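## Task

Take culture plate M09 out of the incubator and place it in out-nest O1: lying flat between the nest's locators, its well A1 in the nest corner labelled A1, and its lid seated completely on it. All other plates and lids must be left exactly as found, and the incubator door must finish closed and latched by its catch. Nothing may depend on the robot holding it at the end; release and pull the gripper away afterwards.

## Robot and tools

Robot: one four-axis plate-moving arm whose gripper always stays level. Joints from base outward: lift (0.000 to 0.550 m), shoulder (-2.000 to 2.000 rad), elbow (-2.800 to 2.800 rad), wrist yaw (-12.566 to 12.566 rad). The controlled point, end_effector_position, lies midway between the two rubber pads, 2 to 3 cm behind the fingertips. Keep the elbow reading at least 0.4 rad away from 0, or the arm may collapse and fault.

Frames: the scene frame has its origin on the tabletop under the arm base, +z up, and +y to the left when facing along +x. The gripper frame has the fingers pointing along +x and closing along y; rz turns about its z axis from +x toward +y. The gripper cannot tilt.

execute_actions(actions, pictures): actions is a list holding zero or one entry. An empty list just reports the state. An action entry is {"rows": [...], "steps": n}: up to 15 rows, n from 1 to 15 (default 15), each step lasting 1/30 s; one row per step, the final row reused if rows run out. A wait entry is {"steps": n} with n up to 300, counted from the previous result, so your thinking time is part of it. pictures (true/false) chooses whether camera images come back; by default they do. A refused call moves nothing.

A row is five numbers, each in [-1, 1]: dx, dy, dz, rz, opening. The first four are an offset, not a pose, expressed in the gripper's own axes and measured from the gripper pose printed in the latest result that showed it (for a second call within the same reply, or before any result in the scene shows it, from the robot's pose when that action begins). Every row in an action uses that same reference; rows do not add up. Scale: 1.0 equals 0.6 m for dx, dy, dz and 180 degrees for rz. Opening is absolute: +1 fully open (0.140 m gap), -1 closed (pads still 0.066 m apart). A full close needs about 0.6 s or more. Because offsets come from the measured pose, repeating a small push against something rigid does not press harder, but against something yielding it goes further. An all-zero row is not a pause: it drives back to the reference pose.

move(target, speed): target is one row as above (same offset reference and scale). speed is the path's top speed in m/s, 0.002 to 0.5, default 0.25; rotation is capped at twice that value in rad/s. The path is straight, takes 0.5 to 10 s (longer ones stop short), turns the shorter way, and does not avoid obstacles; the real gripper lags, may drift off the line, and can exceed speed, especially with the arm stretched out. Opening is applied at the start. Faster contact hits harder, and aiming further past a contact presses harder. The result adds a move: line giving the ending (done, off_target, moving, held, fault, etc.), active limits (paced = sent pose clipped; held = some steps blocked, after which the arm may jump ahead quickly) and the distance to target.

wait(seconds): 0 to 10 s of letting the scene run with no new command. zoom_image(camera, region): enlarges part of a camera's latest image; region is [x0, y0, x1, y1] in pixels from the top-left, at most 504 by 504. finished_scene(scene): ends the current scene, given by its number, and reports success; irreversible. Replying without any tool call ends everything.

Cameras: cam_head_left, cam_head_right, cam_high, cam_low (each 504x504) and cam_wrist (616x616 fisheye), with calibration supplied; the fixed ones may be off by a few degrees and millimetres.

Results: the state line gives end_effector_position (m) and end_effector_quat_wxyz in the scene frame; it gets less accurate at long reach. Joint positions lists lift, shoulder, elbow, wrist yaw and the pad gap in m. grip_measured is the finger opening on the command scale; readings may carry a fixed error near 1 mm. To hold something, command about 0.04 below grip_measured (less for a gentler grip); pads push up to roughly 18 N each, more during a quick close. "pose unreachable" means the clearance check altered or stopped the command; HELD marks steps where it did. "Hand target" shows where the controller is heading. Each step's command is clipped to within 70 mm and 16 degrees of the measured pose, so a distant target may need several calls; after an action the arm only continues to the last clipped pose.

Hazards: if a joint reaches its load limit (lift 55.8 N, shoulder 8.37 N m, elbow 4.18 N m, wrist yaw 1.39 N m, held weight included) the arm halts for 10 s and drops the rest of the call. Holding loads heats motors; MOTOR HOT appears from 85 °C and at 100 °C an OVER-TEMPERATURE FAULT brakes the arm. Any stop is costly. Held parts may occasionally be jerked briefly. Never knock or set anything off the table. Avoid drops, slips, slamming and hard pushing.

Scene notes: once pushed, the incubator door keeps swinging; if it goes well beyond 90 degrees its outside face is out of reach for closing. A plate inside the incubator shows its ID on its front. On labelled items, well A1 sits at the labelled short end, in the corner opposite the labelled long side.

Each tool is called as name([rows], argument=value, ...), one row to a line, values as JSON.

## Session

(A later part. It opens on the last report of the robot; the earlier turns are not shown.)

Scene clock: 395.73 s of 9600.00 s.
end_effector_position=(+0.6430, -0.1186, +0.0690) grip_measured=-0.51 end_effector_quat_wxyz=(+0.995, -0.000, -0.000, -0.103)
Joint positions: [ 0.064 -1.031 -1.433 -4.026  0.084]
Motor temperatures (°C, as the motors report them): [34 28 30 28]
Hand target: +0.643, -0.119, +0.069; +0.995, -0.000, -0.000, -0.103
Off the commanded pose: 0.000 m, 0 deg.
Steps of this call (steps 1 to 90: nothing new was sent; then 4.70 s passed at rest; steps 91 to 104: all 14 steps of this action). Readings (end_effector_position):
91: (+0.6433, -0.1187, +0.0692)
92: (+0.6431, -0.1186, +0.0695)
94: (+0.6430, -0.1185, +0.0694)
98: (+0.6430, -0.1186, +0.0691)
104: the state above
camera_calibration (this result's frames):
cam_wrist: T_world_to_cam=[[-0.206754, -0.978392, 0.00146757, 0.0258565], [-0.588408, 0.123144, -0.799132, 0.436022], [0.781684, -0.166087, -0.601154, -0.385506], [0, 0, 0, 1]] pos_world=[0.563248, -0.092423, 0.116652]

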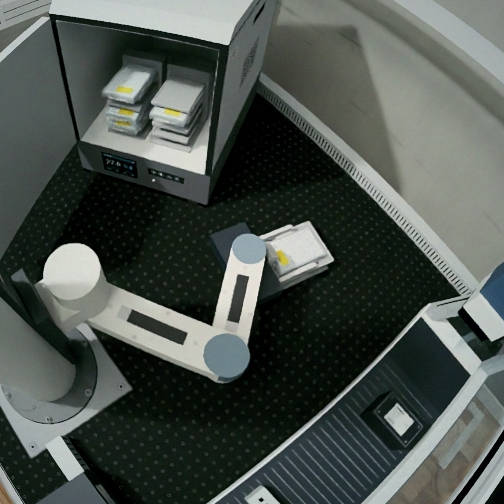

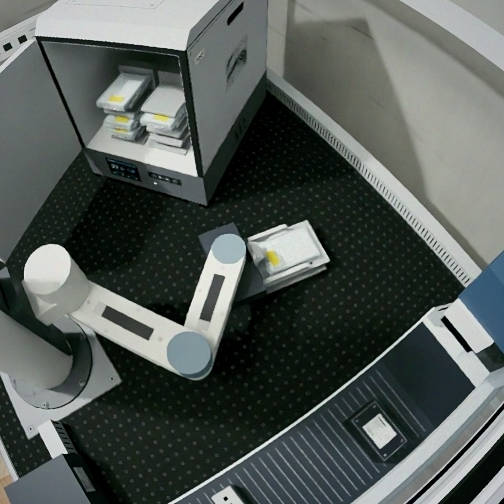

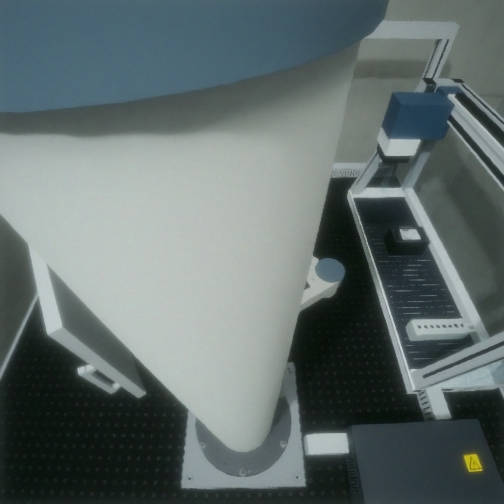

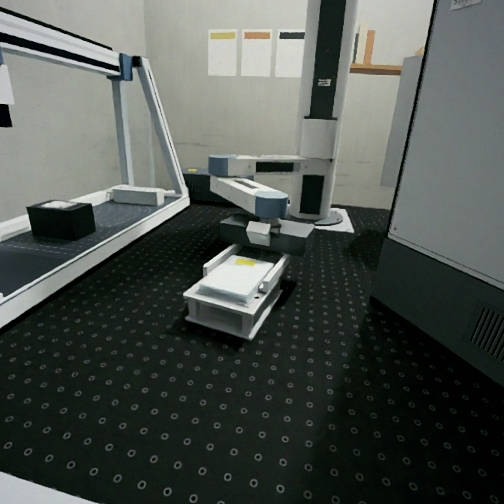

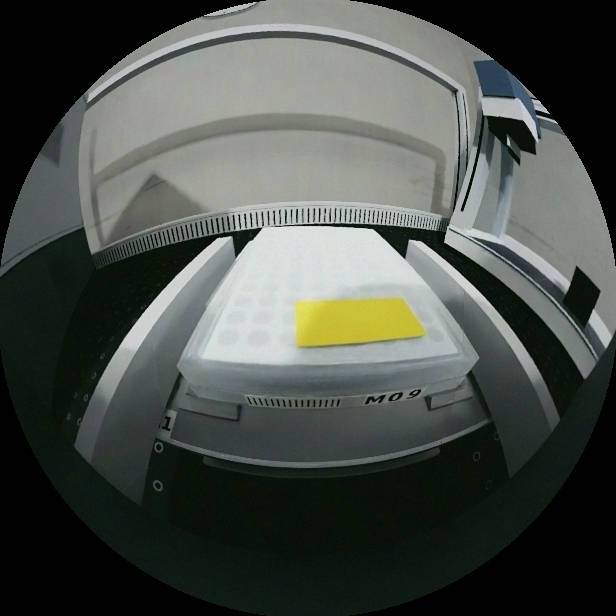

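execute_actions([
  {"rows": [[0,0,0.0002,0,-0.55],[0,0,0.0002,0,-0.53],[0,0,0.0002,0,-0.51],[0,0,0.0002,0,-0.49],[0,0,0.0002,0,-0.46],[0,0,0.0002,0,-0.42],[0,0,0.0002,0,-0.36],[0,0,0.0002,0,-0.28],[0,0,0.0002,0,-0.18],[0,0,0.0002,0,-0.08],[0,0,0.0002,0,0.0],[0,0,0.0002,0,0.1]], "steps": 14},
], pictures=false)

move(target=[-0.05, 0, 0.1, 0, 0.1], speed=0.12)

Scene clock: 401.43 s of 9600.00 s.
end_effector_position=(+0.6430, -0.1186, +0.0692) grip_measured=+0.10 end_effector_quat_wxyz=(+0.995, -0.000, -0.000, -0.103)
Joint positions: [ 0.064 -1.031 -1.434 -4.026  0.107]
Motor temperatures (°C, as the motors report them): [34 28 30 28]
Hand target: +0.643, -0.119, +0.069; +0.995, -0.000, -0.000, -0.103
Off the commanded pose: 0.000 m, 0 deg.
Steps of this call (steps 1 to 90: nothing new was sent; then 2.23 s passed at rest; steps 91 to 104: all 14 steps of this action). Readings (end_effector_position):
91: (+0.6430, -0.1186, +0.0691)
92: (+0.6430, -0.1186, +0.0694)
94: (+0.6430, -0.1186, +0.0692)
98: (+0.6430, -0.1186, +0.0692)
104: the state above

Scene clock: 402.53 s of 9600.00 s.
end_effector_position=(+0.6137, -0.1122, +0.1292) grip_measured=+0.10 end_effector_quat_wxyz=(+0.995, -0.000, -0.000, -0.103)
Joint positions: [ 0.124 -1.096 -1.284 -4.109  0.107]
Motor temperatures (°C, as the motors report them): [34 28 30 28]
Hand target: +0.614, -0.112, +0.129; +0.995, -0.000, -0.000, -0.103
Off the commanded pose: 0.000 m, 0 deg.
move: done
camera_calibration (this result's frames):
cam_wrist: T_world_to_cam=[[-0.206251, -0.978498, 0.00146757, 0.0255658], [-0.588471, 0.122841, -0.799132, 0.466099], [0.781769, -0.165685, -0.601154, -0.325357], [0, 0, 0, 1]] pos_world=[0.533913, -0.086147, 0.176848]

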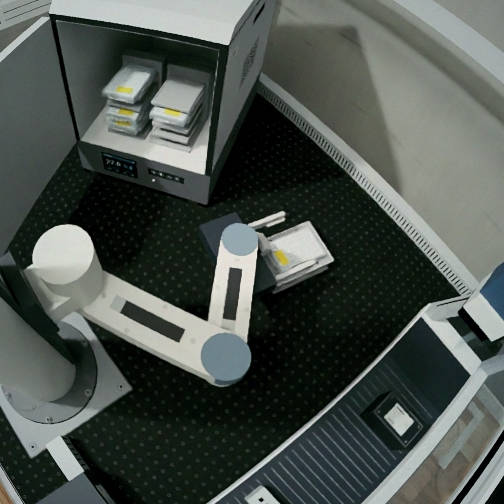

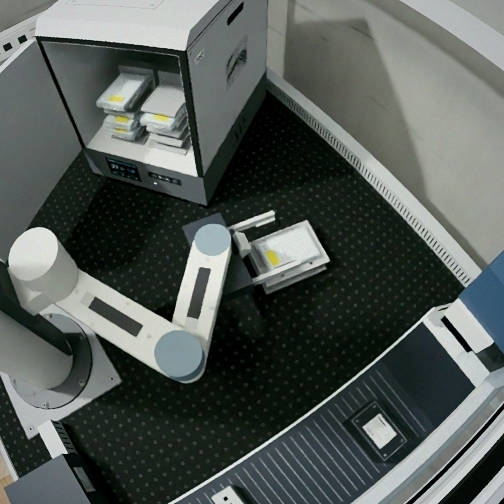

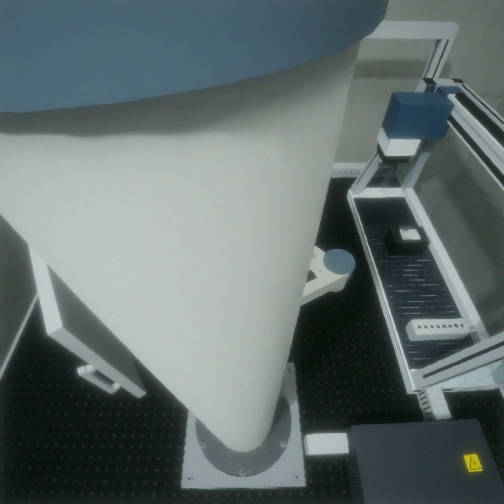

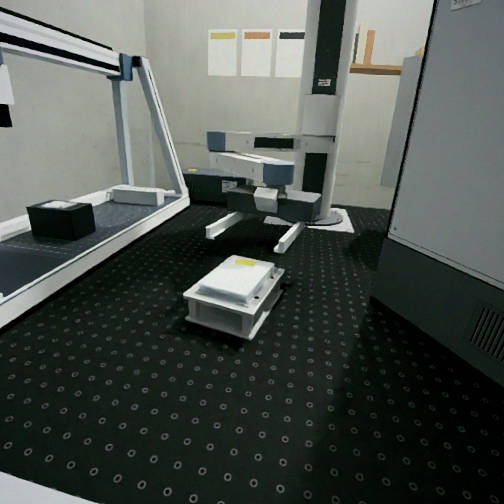

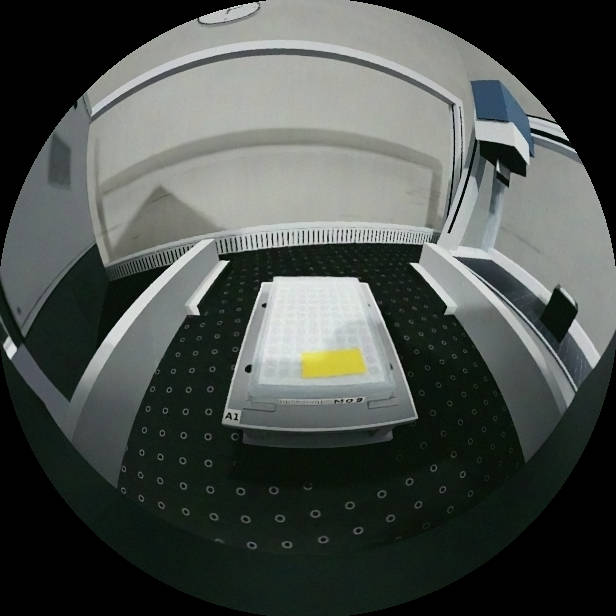

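zoom_image(camera="cam_wrist", region=[215, 265, 425, 455])

zoom_image(camera="cam_low", region=[180, 248, 290, 330])

zoom_image(camera="cam_head_left", region=[0, 0, 260, 300])

zoom_image(camera="cam_head_right", region=[0, 0, 260, 300])

Region (215, 265, 425, 455) of cam_wrist's 616x616 image, scaled by 2.400, with more detail than that image has; it fills the top 456 rows of this view, and the rest is white.

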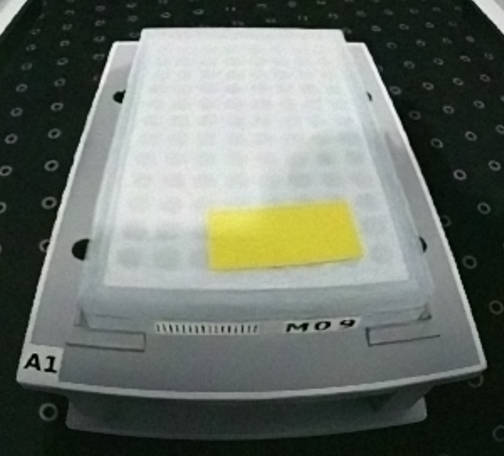

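Region (180, 248, 290, 330) of cam_low's 504x504 image, scaled by 4.582, with more detail than that image has; it fills the top 376 rows of this view, and the rest is white.

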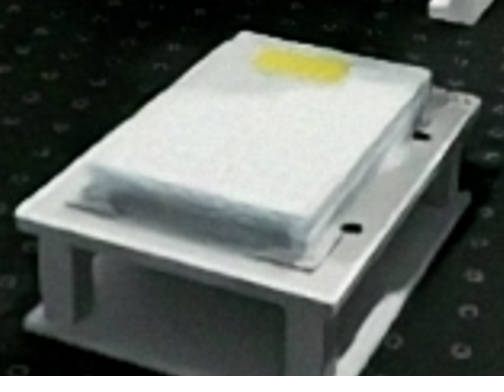

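Region (0, 0, 260, 300) of cam_head_left's 504x504 image, scaled by 1.680, with more detail than that image has; it fills the left 437 columns of this view, and the rest is white.

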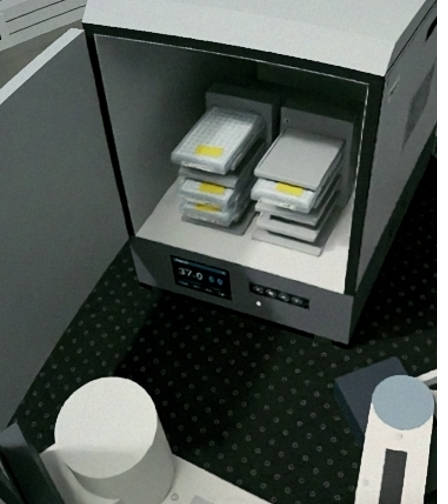

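Region (0, 0, 260, 300) of cam_head_right's 504x504 image, scaled by 1.680, with more detail than that image has; it fills the left 437 columns of this view, and the rest is white.

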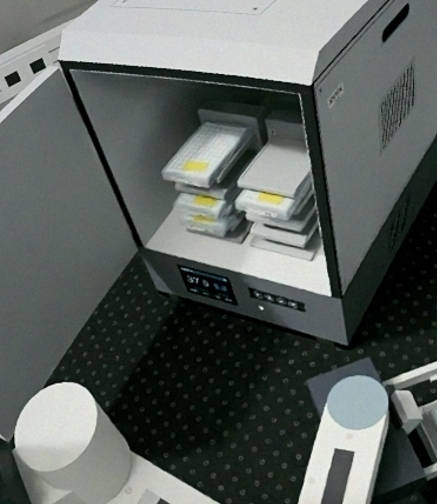

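move(target=[-0.4517, 0.4202, 0.7063, 0.1489, -1], speed=0.35)

Scene clock: 469.67 s of 9600.00 s.
end_effector_position=(+0.4003, +0.1904, +0.5530) grip_measured=-1.00 end_effector_quat_wxyz=(+0.991, -0.000, -0.000, +0.130)
Joint positions: [ 0.548  0.026 -0.685 -5.363  0.066]
Motor temperatures (°C, as the motors report them): [34 28 30 28]
Hand target: +0.400, +0.190, +0.553; +0.991, -0.000, -0.000, +0.130
Off the commanded pose: 0.000 m, 0 deg.
After step 90, 62.03 s passed at rest.
move: done
camera_calibration (this result's frames):
cam_wrist: T_world_to_cam=[[0.257523, -0.966271, 0.00146757, 0.0890615], [-0.580577, -0.155945, -0.799132, 0.69199], [0.772407, 0.204943, -0.601154, 0.0795232], [0, 0, 0, 1]] pos_world=[0.317393, 0.177672, 0.600666]

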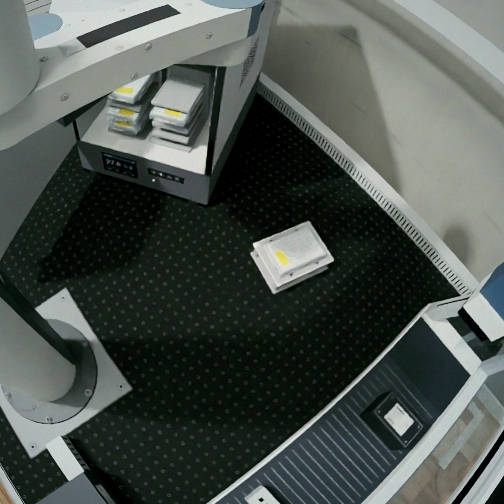

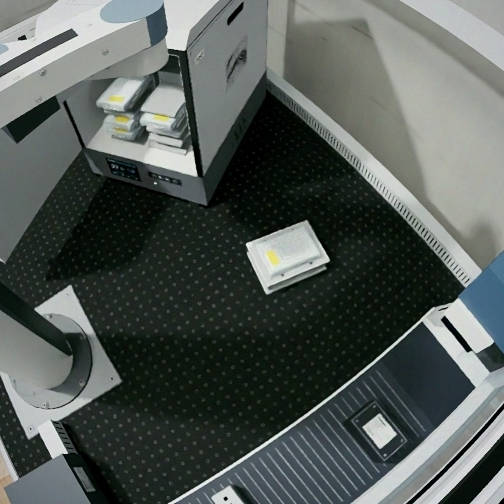

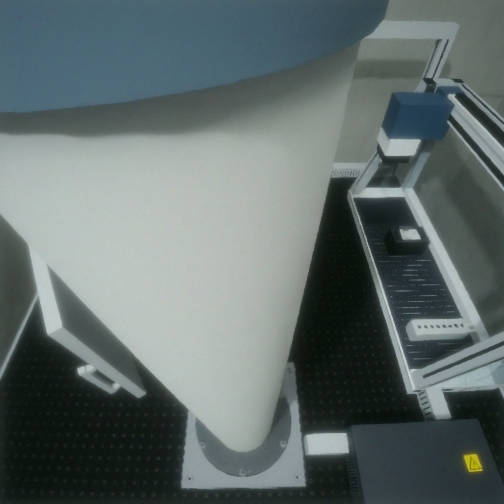

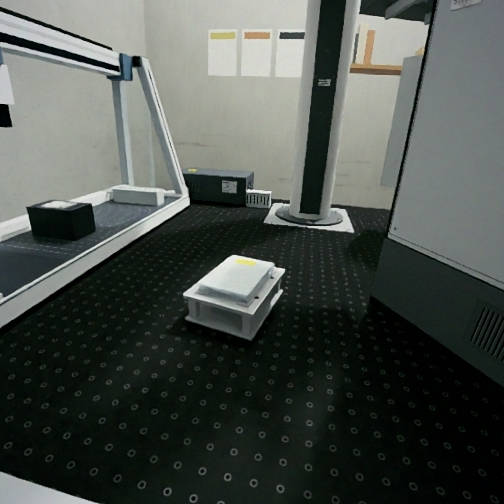

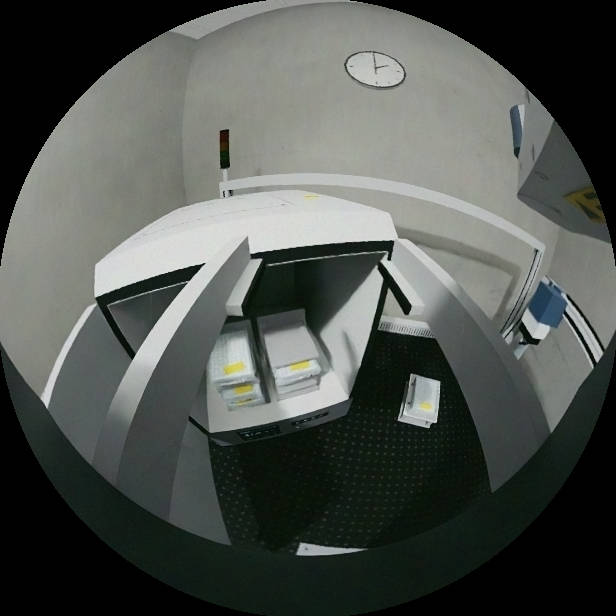

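zoom_image(camera="cam_wrist", region=[20, 240, 180, 420])

zoom_image(camera="cam_wrist", region=[300, 190, 440, 300])

Region (20, 240, 180, 420) of cam_wrist's 616x616 image, scaled by 2.800, with more detail than that image has.

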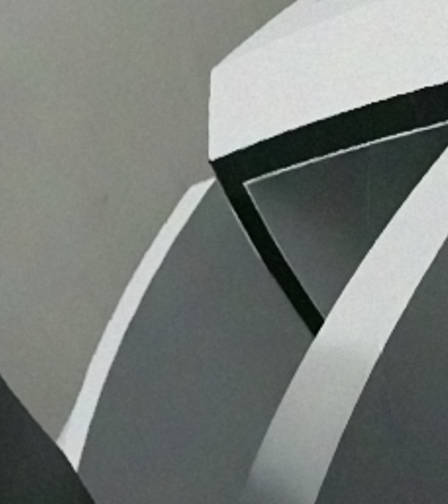

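Region (300, 190, 440, 300) of cam_wrist's 616x616 image, scaled by 3.600, with more detail than that image has; it fills the top 396 rows of this view, and the rest is white.

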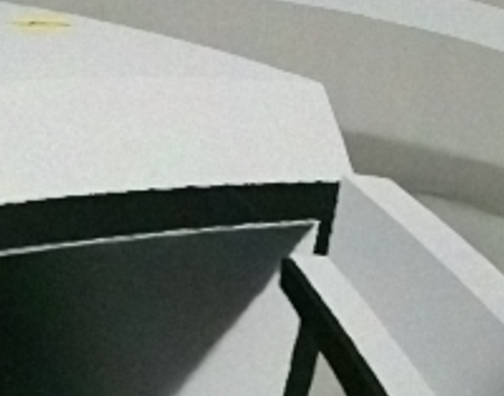

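move(target=[-0.3817, 0.4522, 0, -0.1387, -1], speed=0.3)

Scene clock: 500.33 s of 9600.00 s.
end_effector_position=(+0.1091, +0.3935, +0.5531) grip_measured=-1.00 end_effector_quat_wxyz=(+0.996, -0.000, -0.000, -0.087)
Joint positions: [ 0.548  1.597 -2.209 -5.846  0.066]
Motor temperatures (°C, as the motors report them): [34 28 30 28]
Hand target: +0.109, +0.394, +0.553; +0.996, -0.000, -0.000, -0.087
Off the commanded pose: 0.000 m, 0 deg.
After step 90, 25.93 s passed at rest.
move: done
camera_calibration (this result's frames):
cam_wrist: T_world_to_cam=[[-0.174427, -0.984669, 0.00146757, 0.414684], [-0.592143, 0.103703, -0.799132, 0.453708], [0.786728, -0.140259, -0.601154, 0.397092], [0, 0, 0, 1]] pos_world=[0.0285889, 0.416972, 0.600677]

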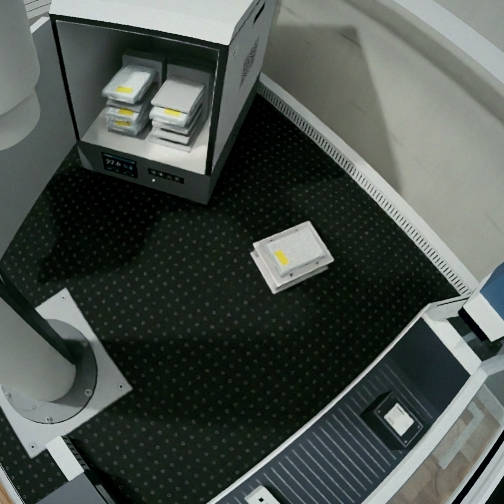

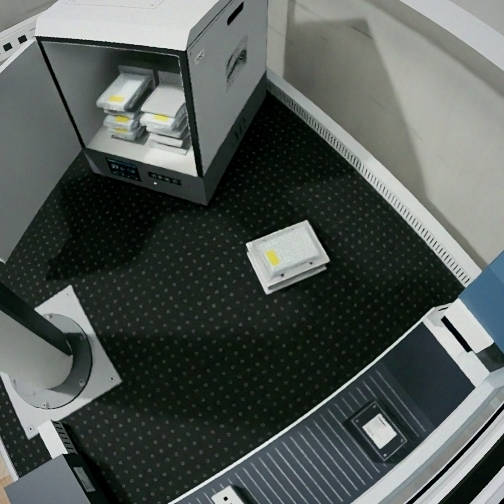

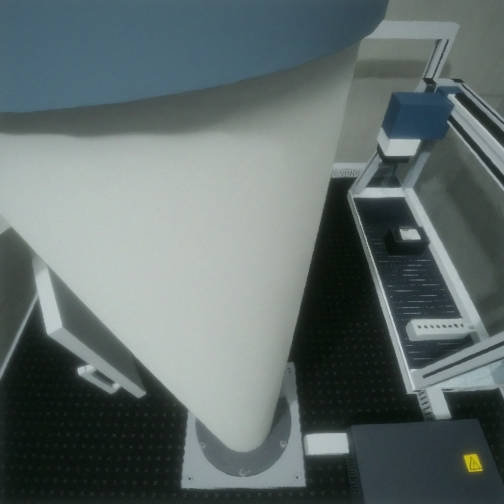

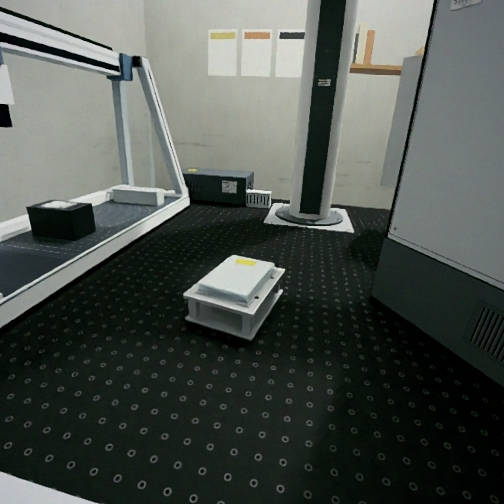

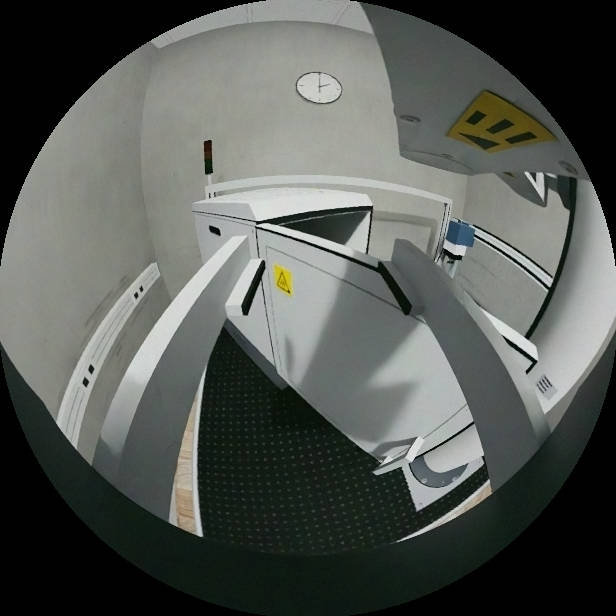

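execute_actions(actions=[])

Scene clock: 512.70 s of 9600.00 s.
end_effector_position=(+0.1091, +0.3935, +0.5531) grip_measured=-1.00 end_effector_quat_wxyz=(+0.996, -0.000, -0.000, -0.087)
Joint positions: [ 0.548  1.597 -2.209 -5.846  0.066]
Motor temperatures (°C, as the motors report them): [34 28 30 28]
Hand target: +0.109, +0.394, +0.553; +0.996, -0.000, -0.000, -0.087
Off the commanded pose: 0.000 m, 0 deg.
Steps of this call (steps 1 to 90: nothing new was sent; then 9.37 s passed at rest). Readings (end_effector_position):
1: (+0.1091, +0.3935, +0.5531)
2: (+0.1091, +0.3935, +0.5531)
4: (+0.1091, +0.3935, +0.5531)
8: (+0.1091, +0.3935, +0.5531)
90: the state above
camera_calibration (this result's frames):
cam_wrist: T_world_to_cam=[[-0.174422, -0.98467, 0.00146757, 0.414685], [-0.592144, 0.1037, -0.799132, 0.453709], [0.786729, -0.140255, -0.601154, 0.39709], [0, 0, 0, 1]] pos_world=[0.0285892, 0.416972, 0.600677]

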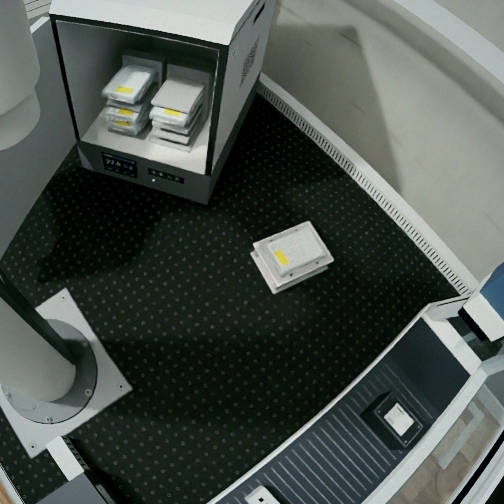

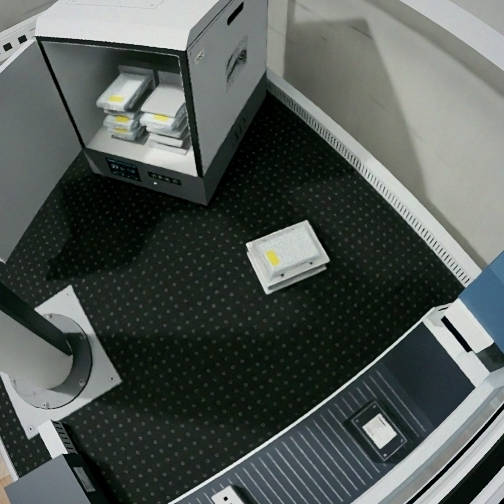

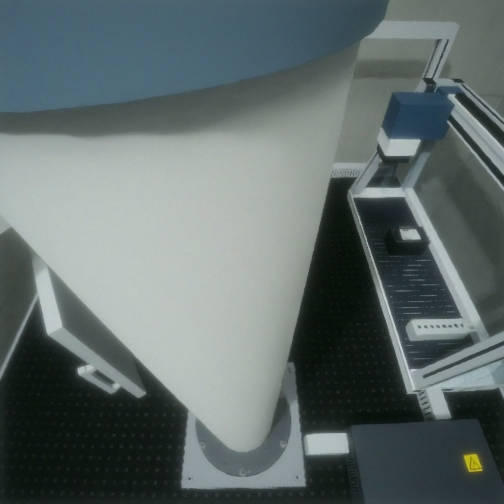

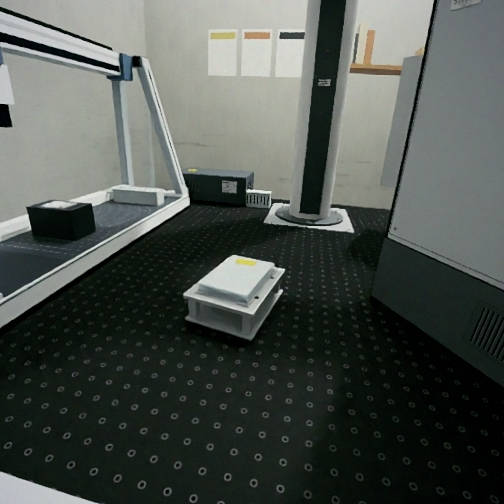

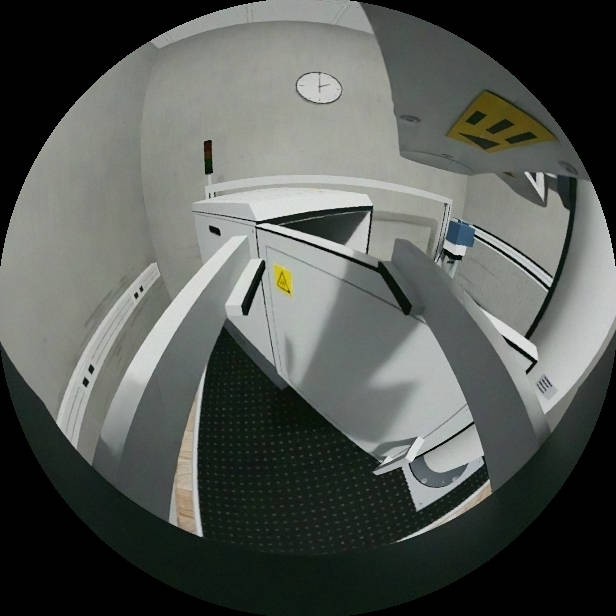

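zoom_image(camera="cam_wrist", region=[240, 200, 560, 400])

Region (240, 200, 560, 400) of cam_wrist's 616x616 image, scaled by 1.575, with more detail than that image has; it fills the top 315 rows of this view, and the rest is white.

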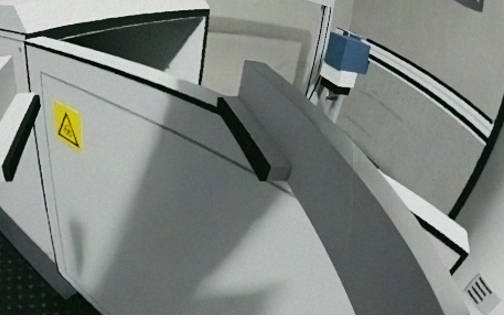

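move(target=[0, 0, -0.0917, 0, -1], speed=0.1)

Scene clock: 538.40 s of 9600.00 s.
end_effector_position=(+0.1091, +0.3935, +0.4980) grip_measured=-1.00 end_effector_quat_wxyz=(+0.996, -0.000, -0.000, -0.087)
Joint positions: [ 0.493  1.597 -2.208 -5.846  0.066]
Motor temperatures (°C, as the motors report them): [34 28 30 28]
Hand target: +0.109, +0.393, +0.498; +0.996, -0.000, -0.000, -0.087
Off the commanded pose: 0.000 m, 0 deg.
After step 90, 21.87 s passed at rest.
move: done
camera_calibration (this result's frames):
cam_wrist: T_world_to_cam=[[-0.174399, -0.984674, 0.00146757, 0.414763], [-0.592146, 0.103686, -0.799132, 0.409715], [0.786732, -0.140237, -0.601154, 0.363986], [0, 0, 0, 1]] pos_world=[0.0285858, 0.416969, 0.545619]

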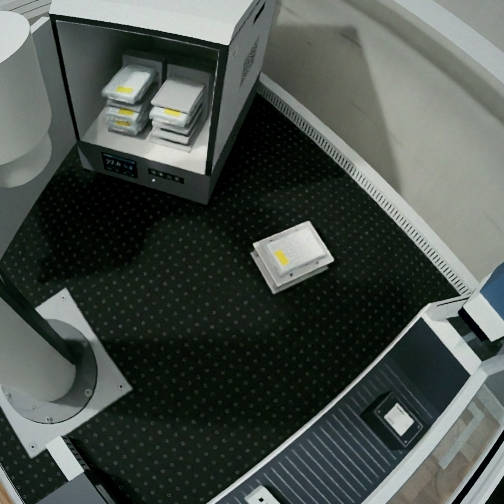

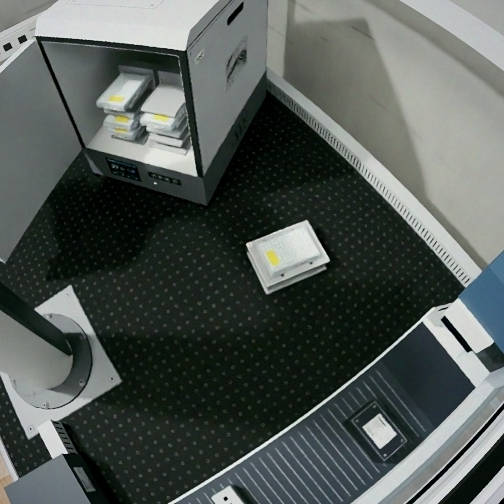

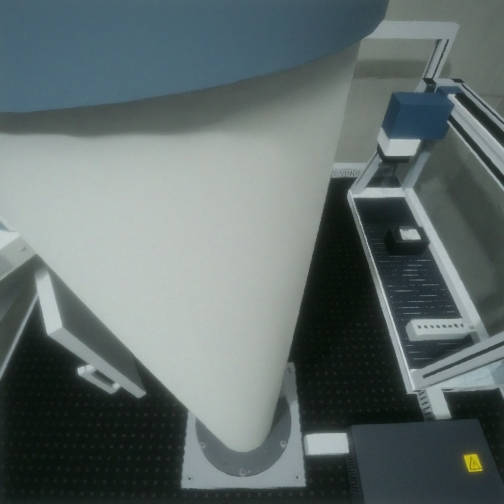

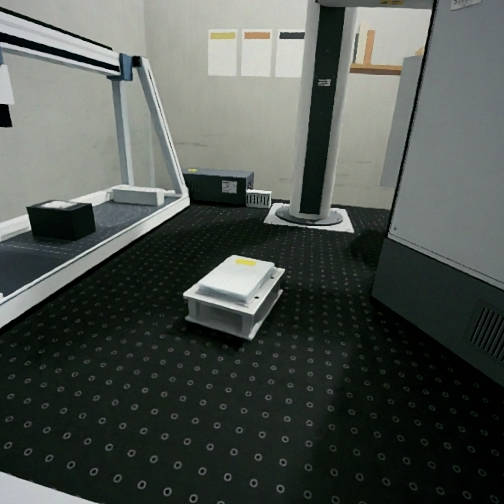

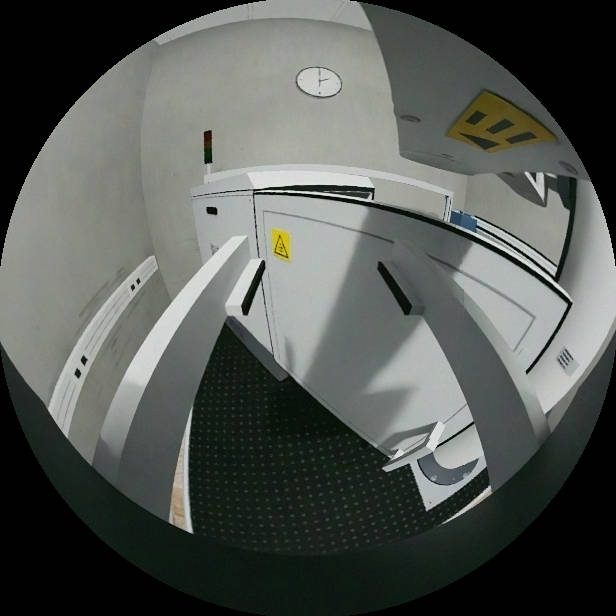

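move(target=[0.1775, -0.2065, 0, 0.0833, -1], speed=0.06)

Scene clock: 551.30 s of 9600.00 s.
end_effector_position=(+0.1924, +0.2529, +0.4980) grip_measured=-1.00 end_effector_quat_wxyz=(+0.999, -0.000, -0.000, +0.044)
Joint positions: [ 0.493  1.138 -1.081 -6.252  0.066]
Motor temperatures (°C, as the motors report them): [34 28 30 28]
Hand target: +0.192, +0.253, +0.498; +0.999, -0.000, -0.000, +0.044
Off the commanded pose: 0.000 m, 0 deg.
After step 90, 6.90 s passed at rest.
move: done
camera_calibration (this result's frames):
cam_wrist: T_world_to_cam=[[0.0868208, -0.996223, 0.00146757, 0.243536], [-0.598783, -0.0533612, -0.799132, 0.514575], [0.796192, 0.0685025, -0.601154, 0.224154], [0, 0, 0, 1]] pos_world=[0.108505, 0.25472, 0.545607]

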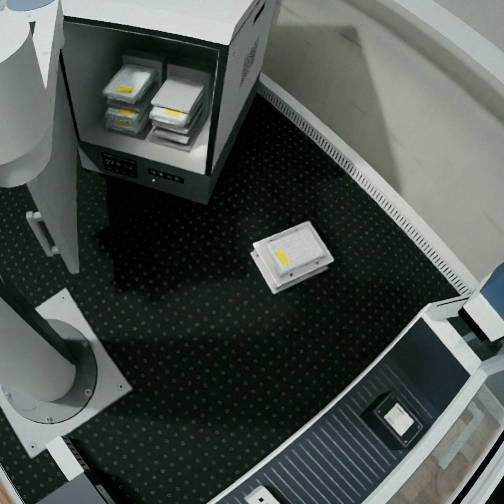

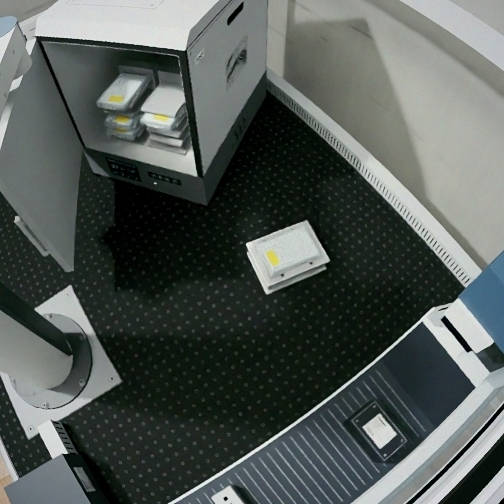

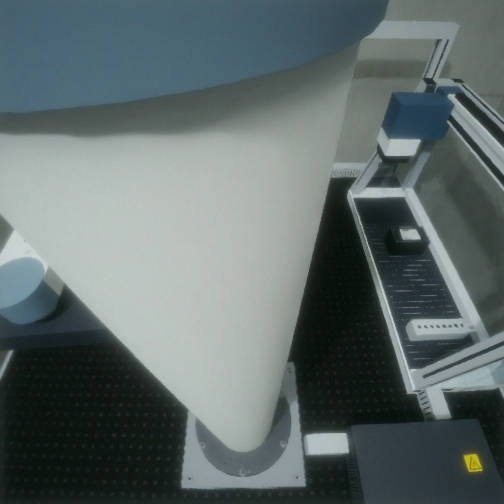

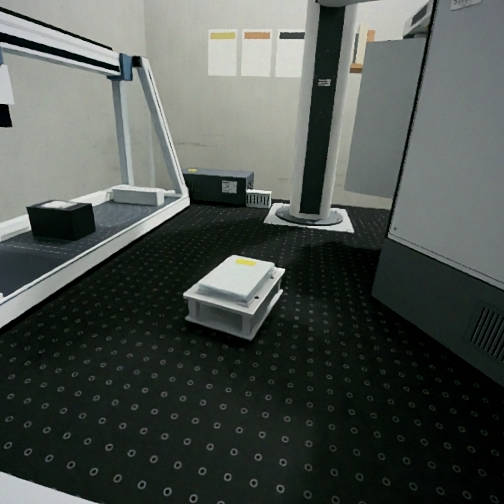

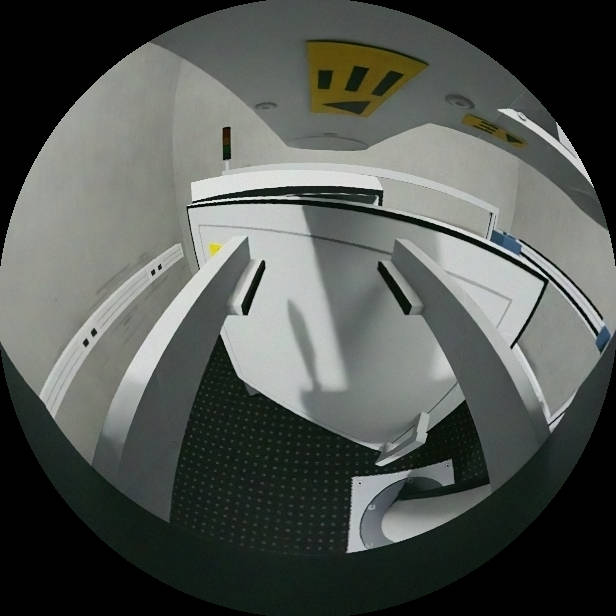

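move(target=[0.1996, -0.101, 0, 0.05, -1], speed=0.06)

move(target=[0.1128, -0.0505, 0, 0.0611, -1], speed=0.05)

Scene clock: 559.37 s of 9600.00 s.
end_effector_position=(+0.3170, +0.2029, +0.4980) grip_measured=-1.00 end_effector_quat_wxyz=(+0.993, -0.000, -0.000, +0.122)
Joint positions: [ 0.493  0.512 -0.645 -5.906  0.066]
Motor temperatures (°C, as the motors report them): [34 28 30 28]
Hand target: +0.317, +0.203, +0.498; +0.992, -0.000, -0.000, +0.122
Off the commanded pose: 0.000 m, 0 deg.
After step 90, 2.57 s passed at rest.
move: done
camera_calibration (this result's frames):
cam_wrist: T_world_to_cam=[[0.241102, -0.970499, 0.00146757, 0.12874], [-0.583137, -0.146078, -0.799132, 0.600361], [0.775771, 0.191817, -0.601154, 0.109834], [0, 0, 0, 1]] pos_world=[0.233848, 0.191574, 0.545606]

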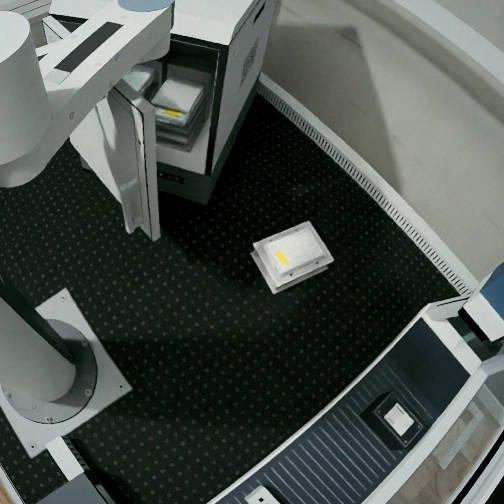

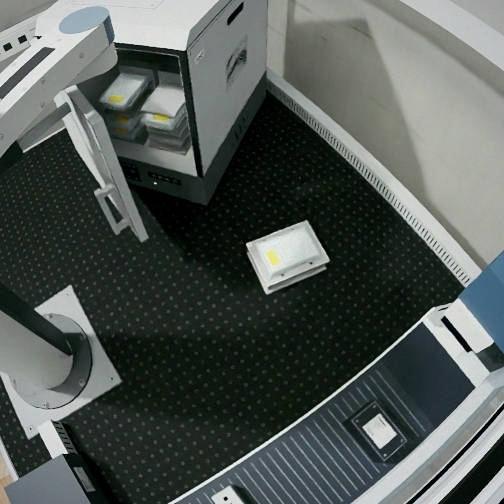

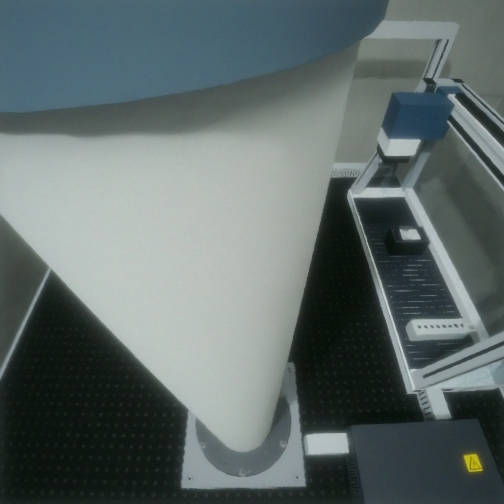

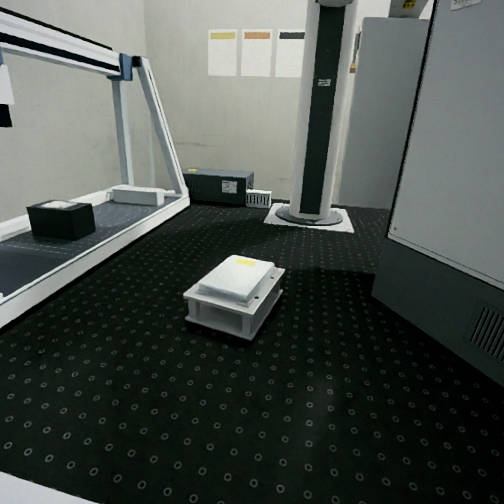

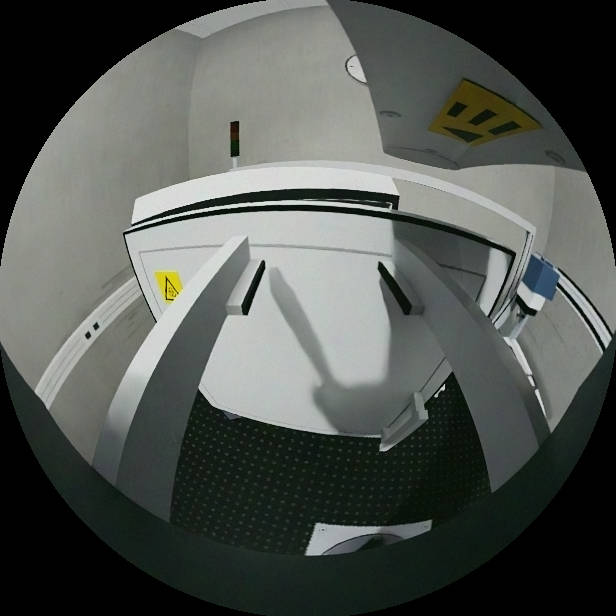

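Scene clock: 561.57 s of 9600.00 s.
end_effector_position=(+0.3899, +0.1897, +0.4980) grip_measured=-1.00 end_effector_quat_wxyz=(+0.976, -0.000, -0.000, +0.216)
Joint positions: [ 0.493 -0.05  -0.596 -5.201  0.066]
Motor temperatures (°C, as the motors report them): [34 28 30 28]
Hand target: +0.390, +0.190, +0.498; +0.976, -0.000, -0.000, +0.217
Off the commanded pose: 0.000 m, 0 deg.
move: done
camera_calibration (this result's frames):
cam_wrist: T_world_to_cam=[[0.421624, -0.90677, 0.00146757, 0.015906], [-0.544615, -0.254525, -0.799132, 0.646522], [0.725002, 0.336134, -0.601154, 0.0481962], [0, 0, 0, 1]] pos_world=[0.310456, 0.162778, 0.545606]

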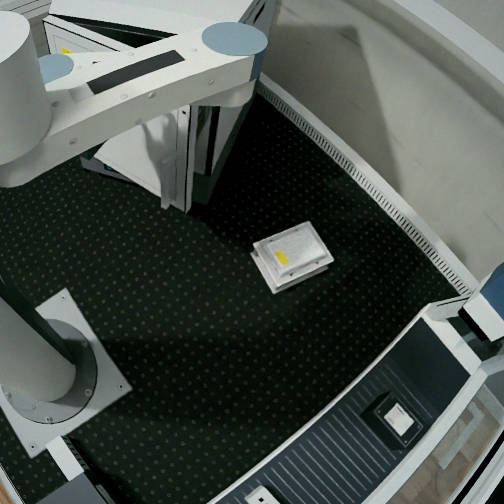

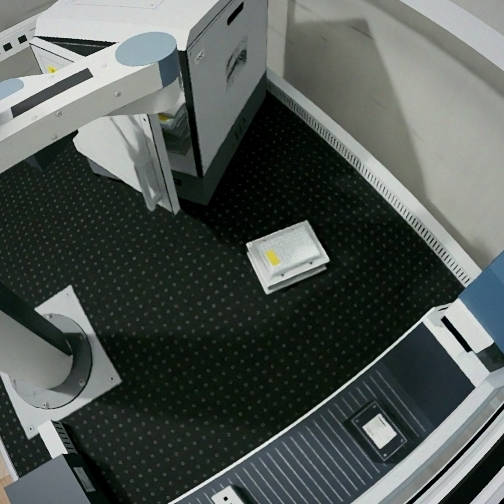

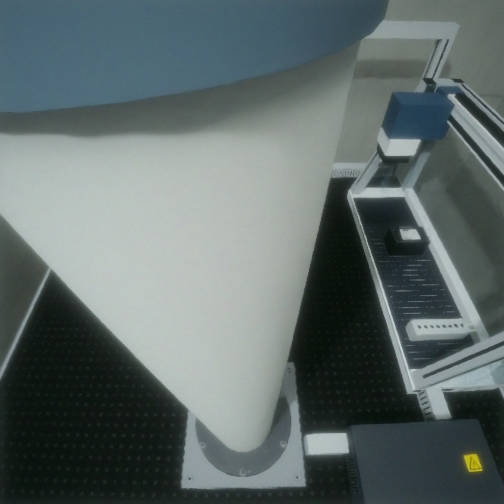

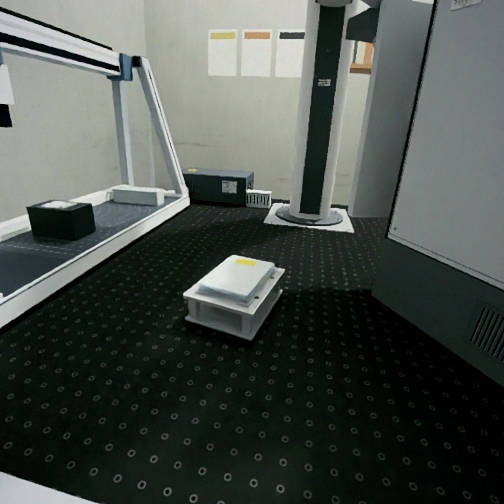

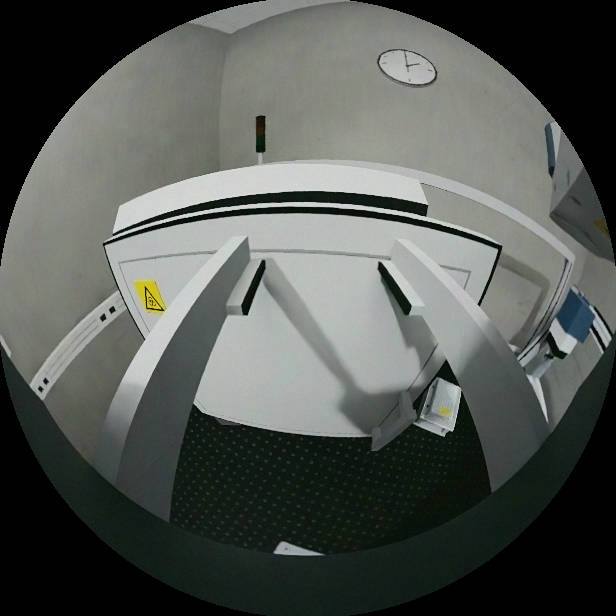

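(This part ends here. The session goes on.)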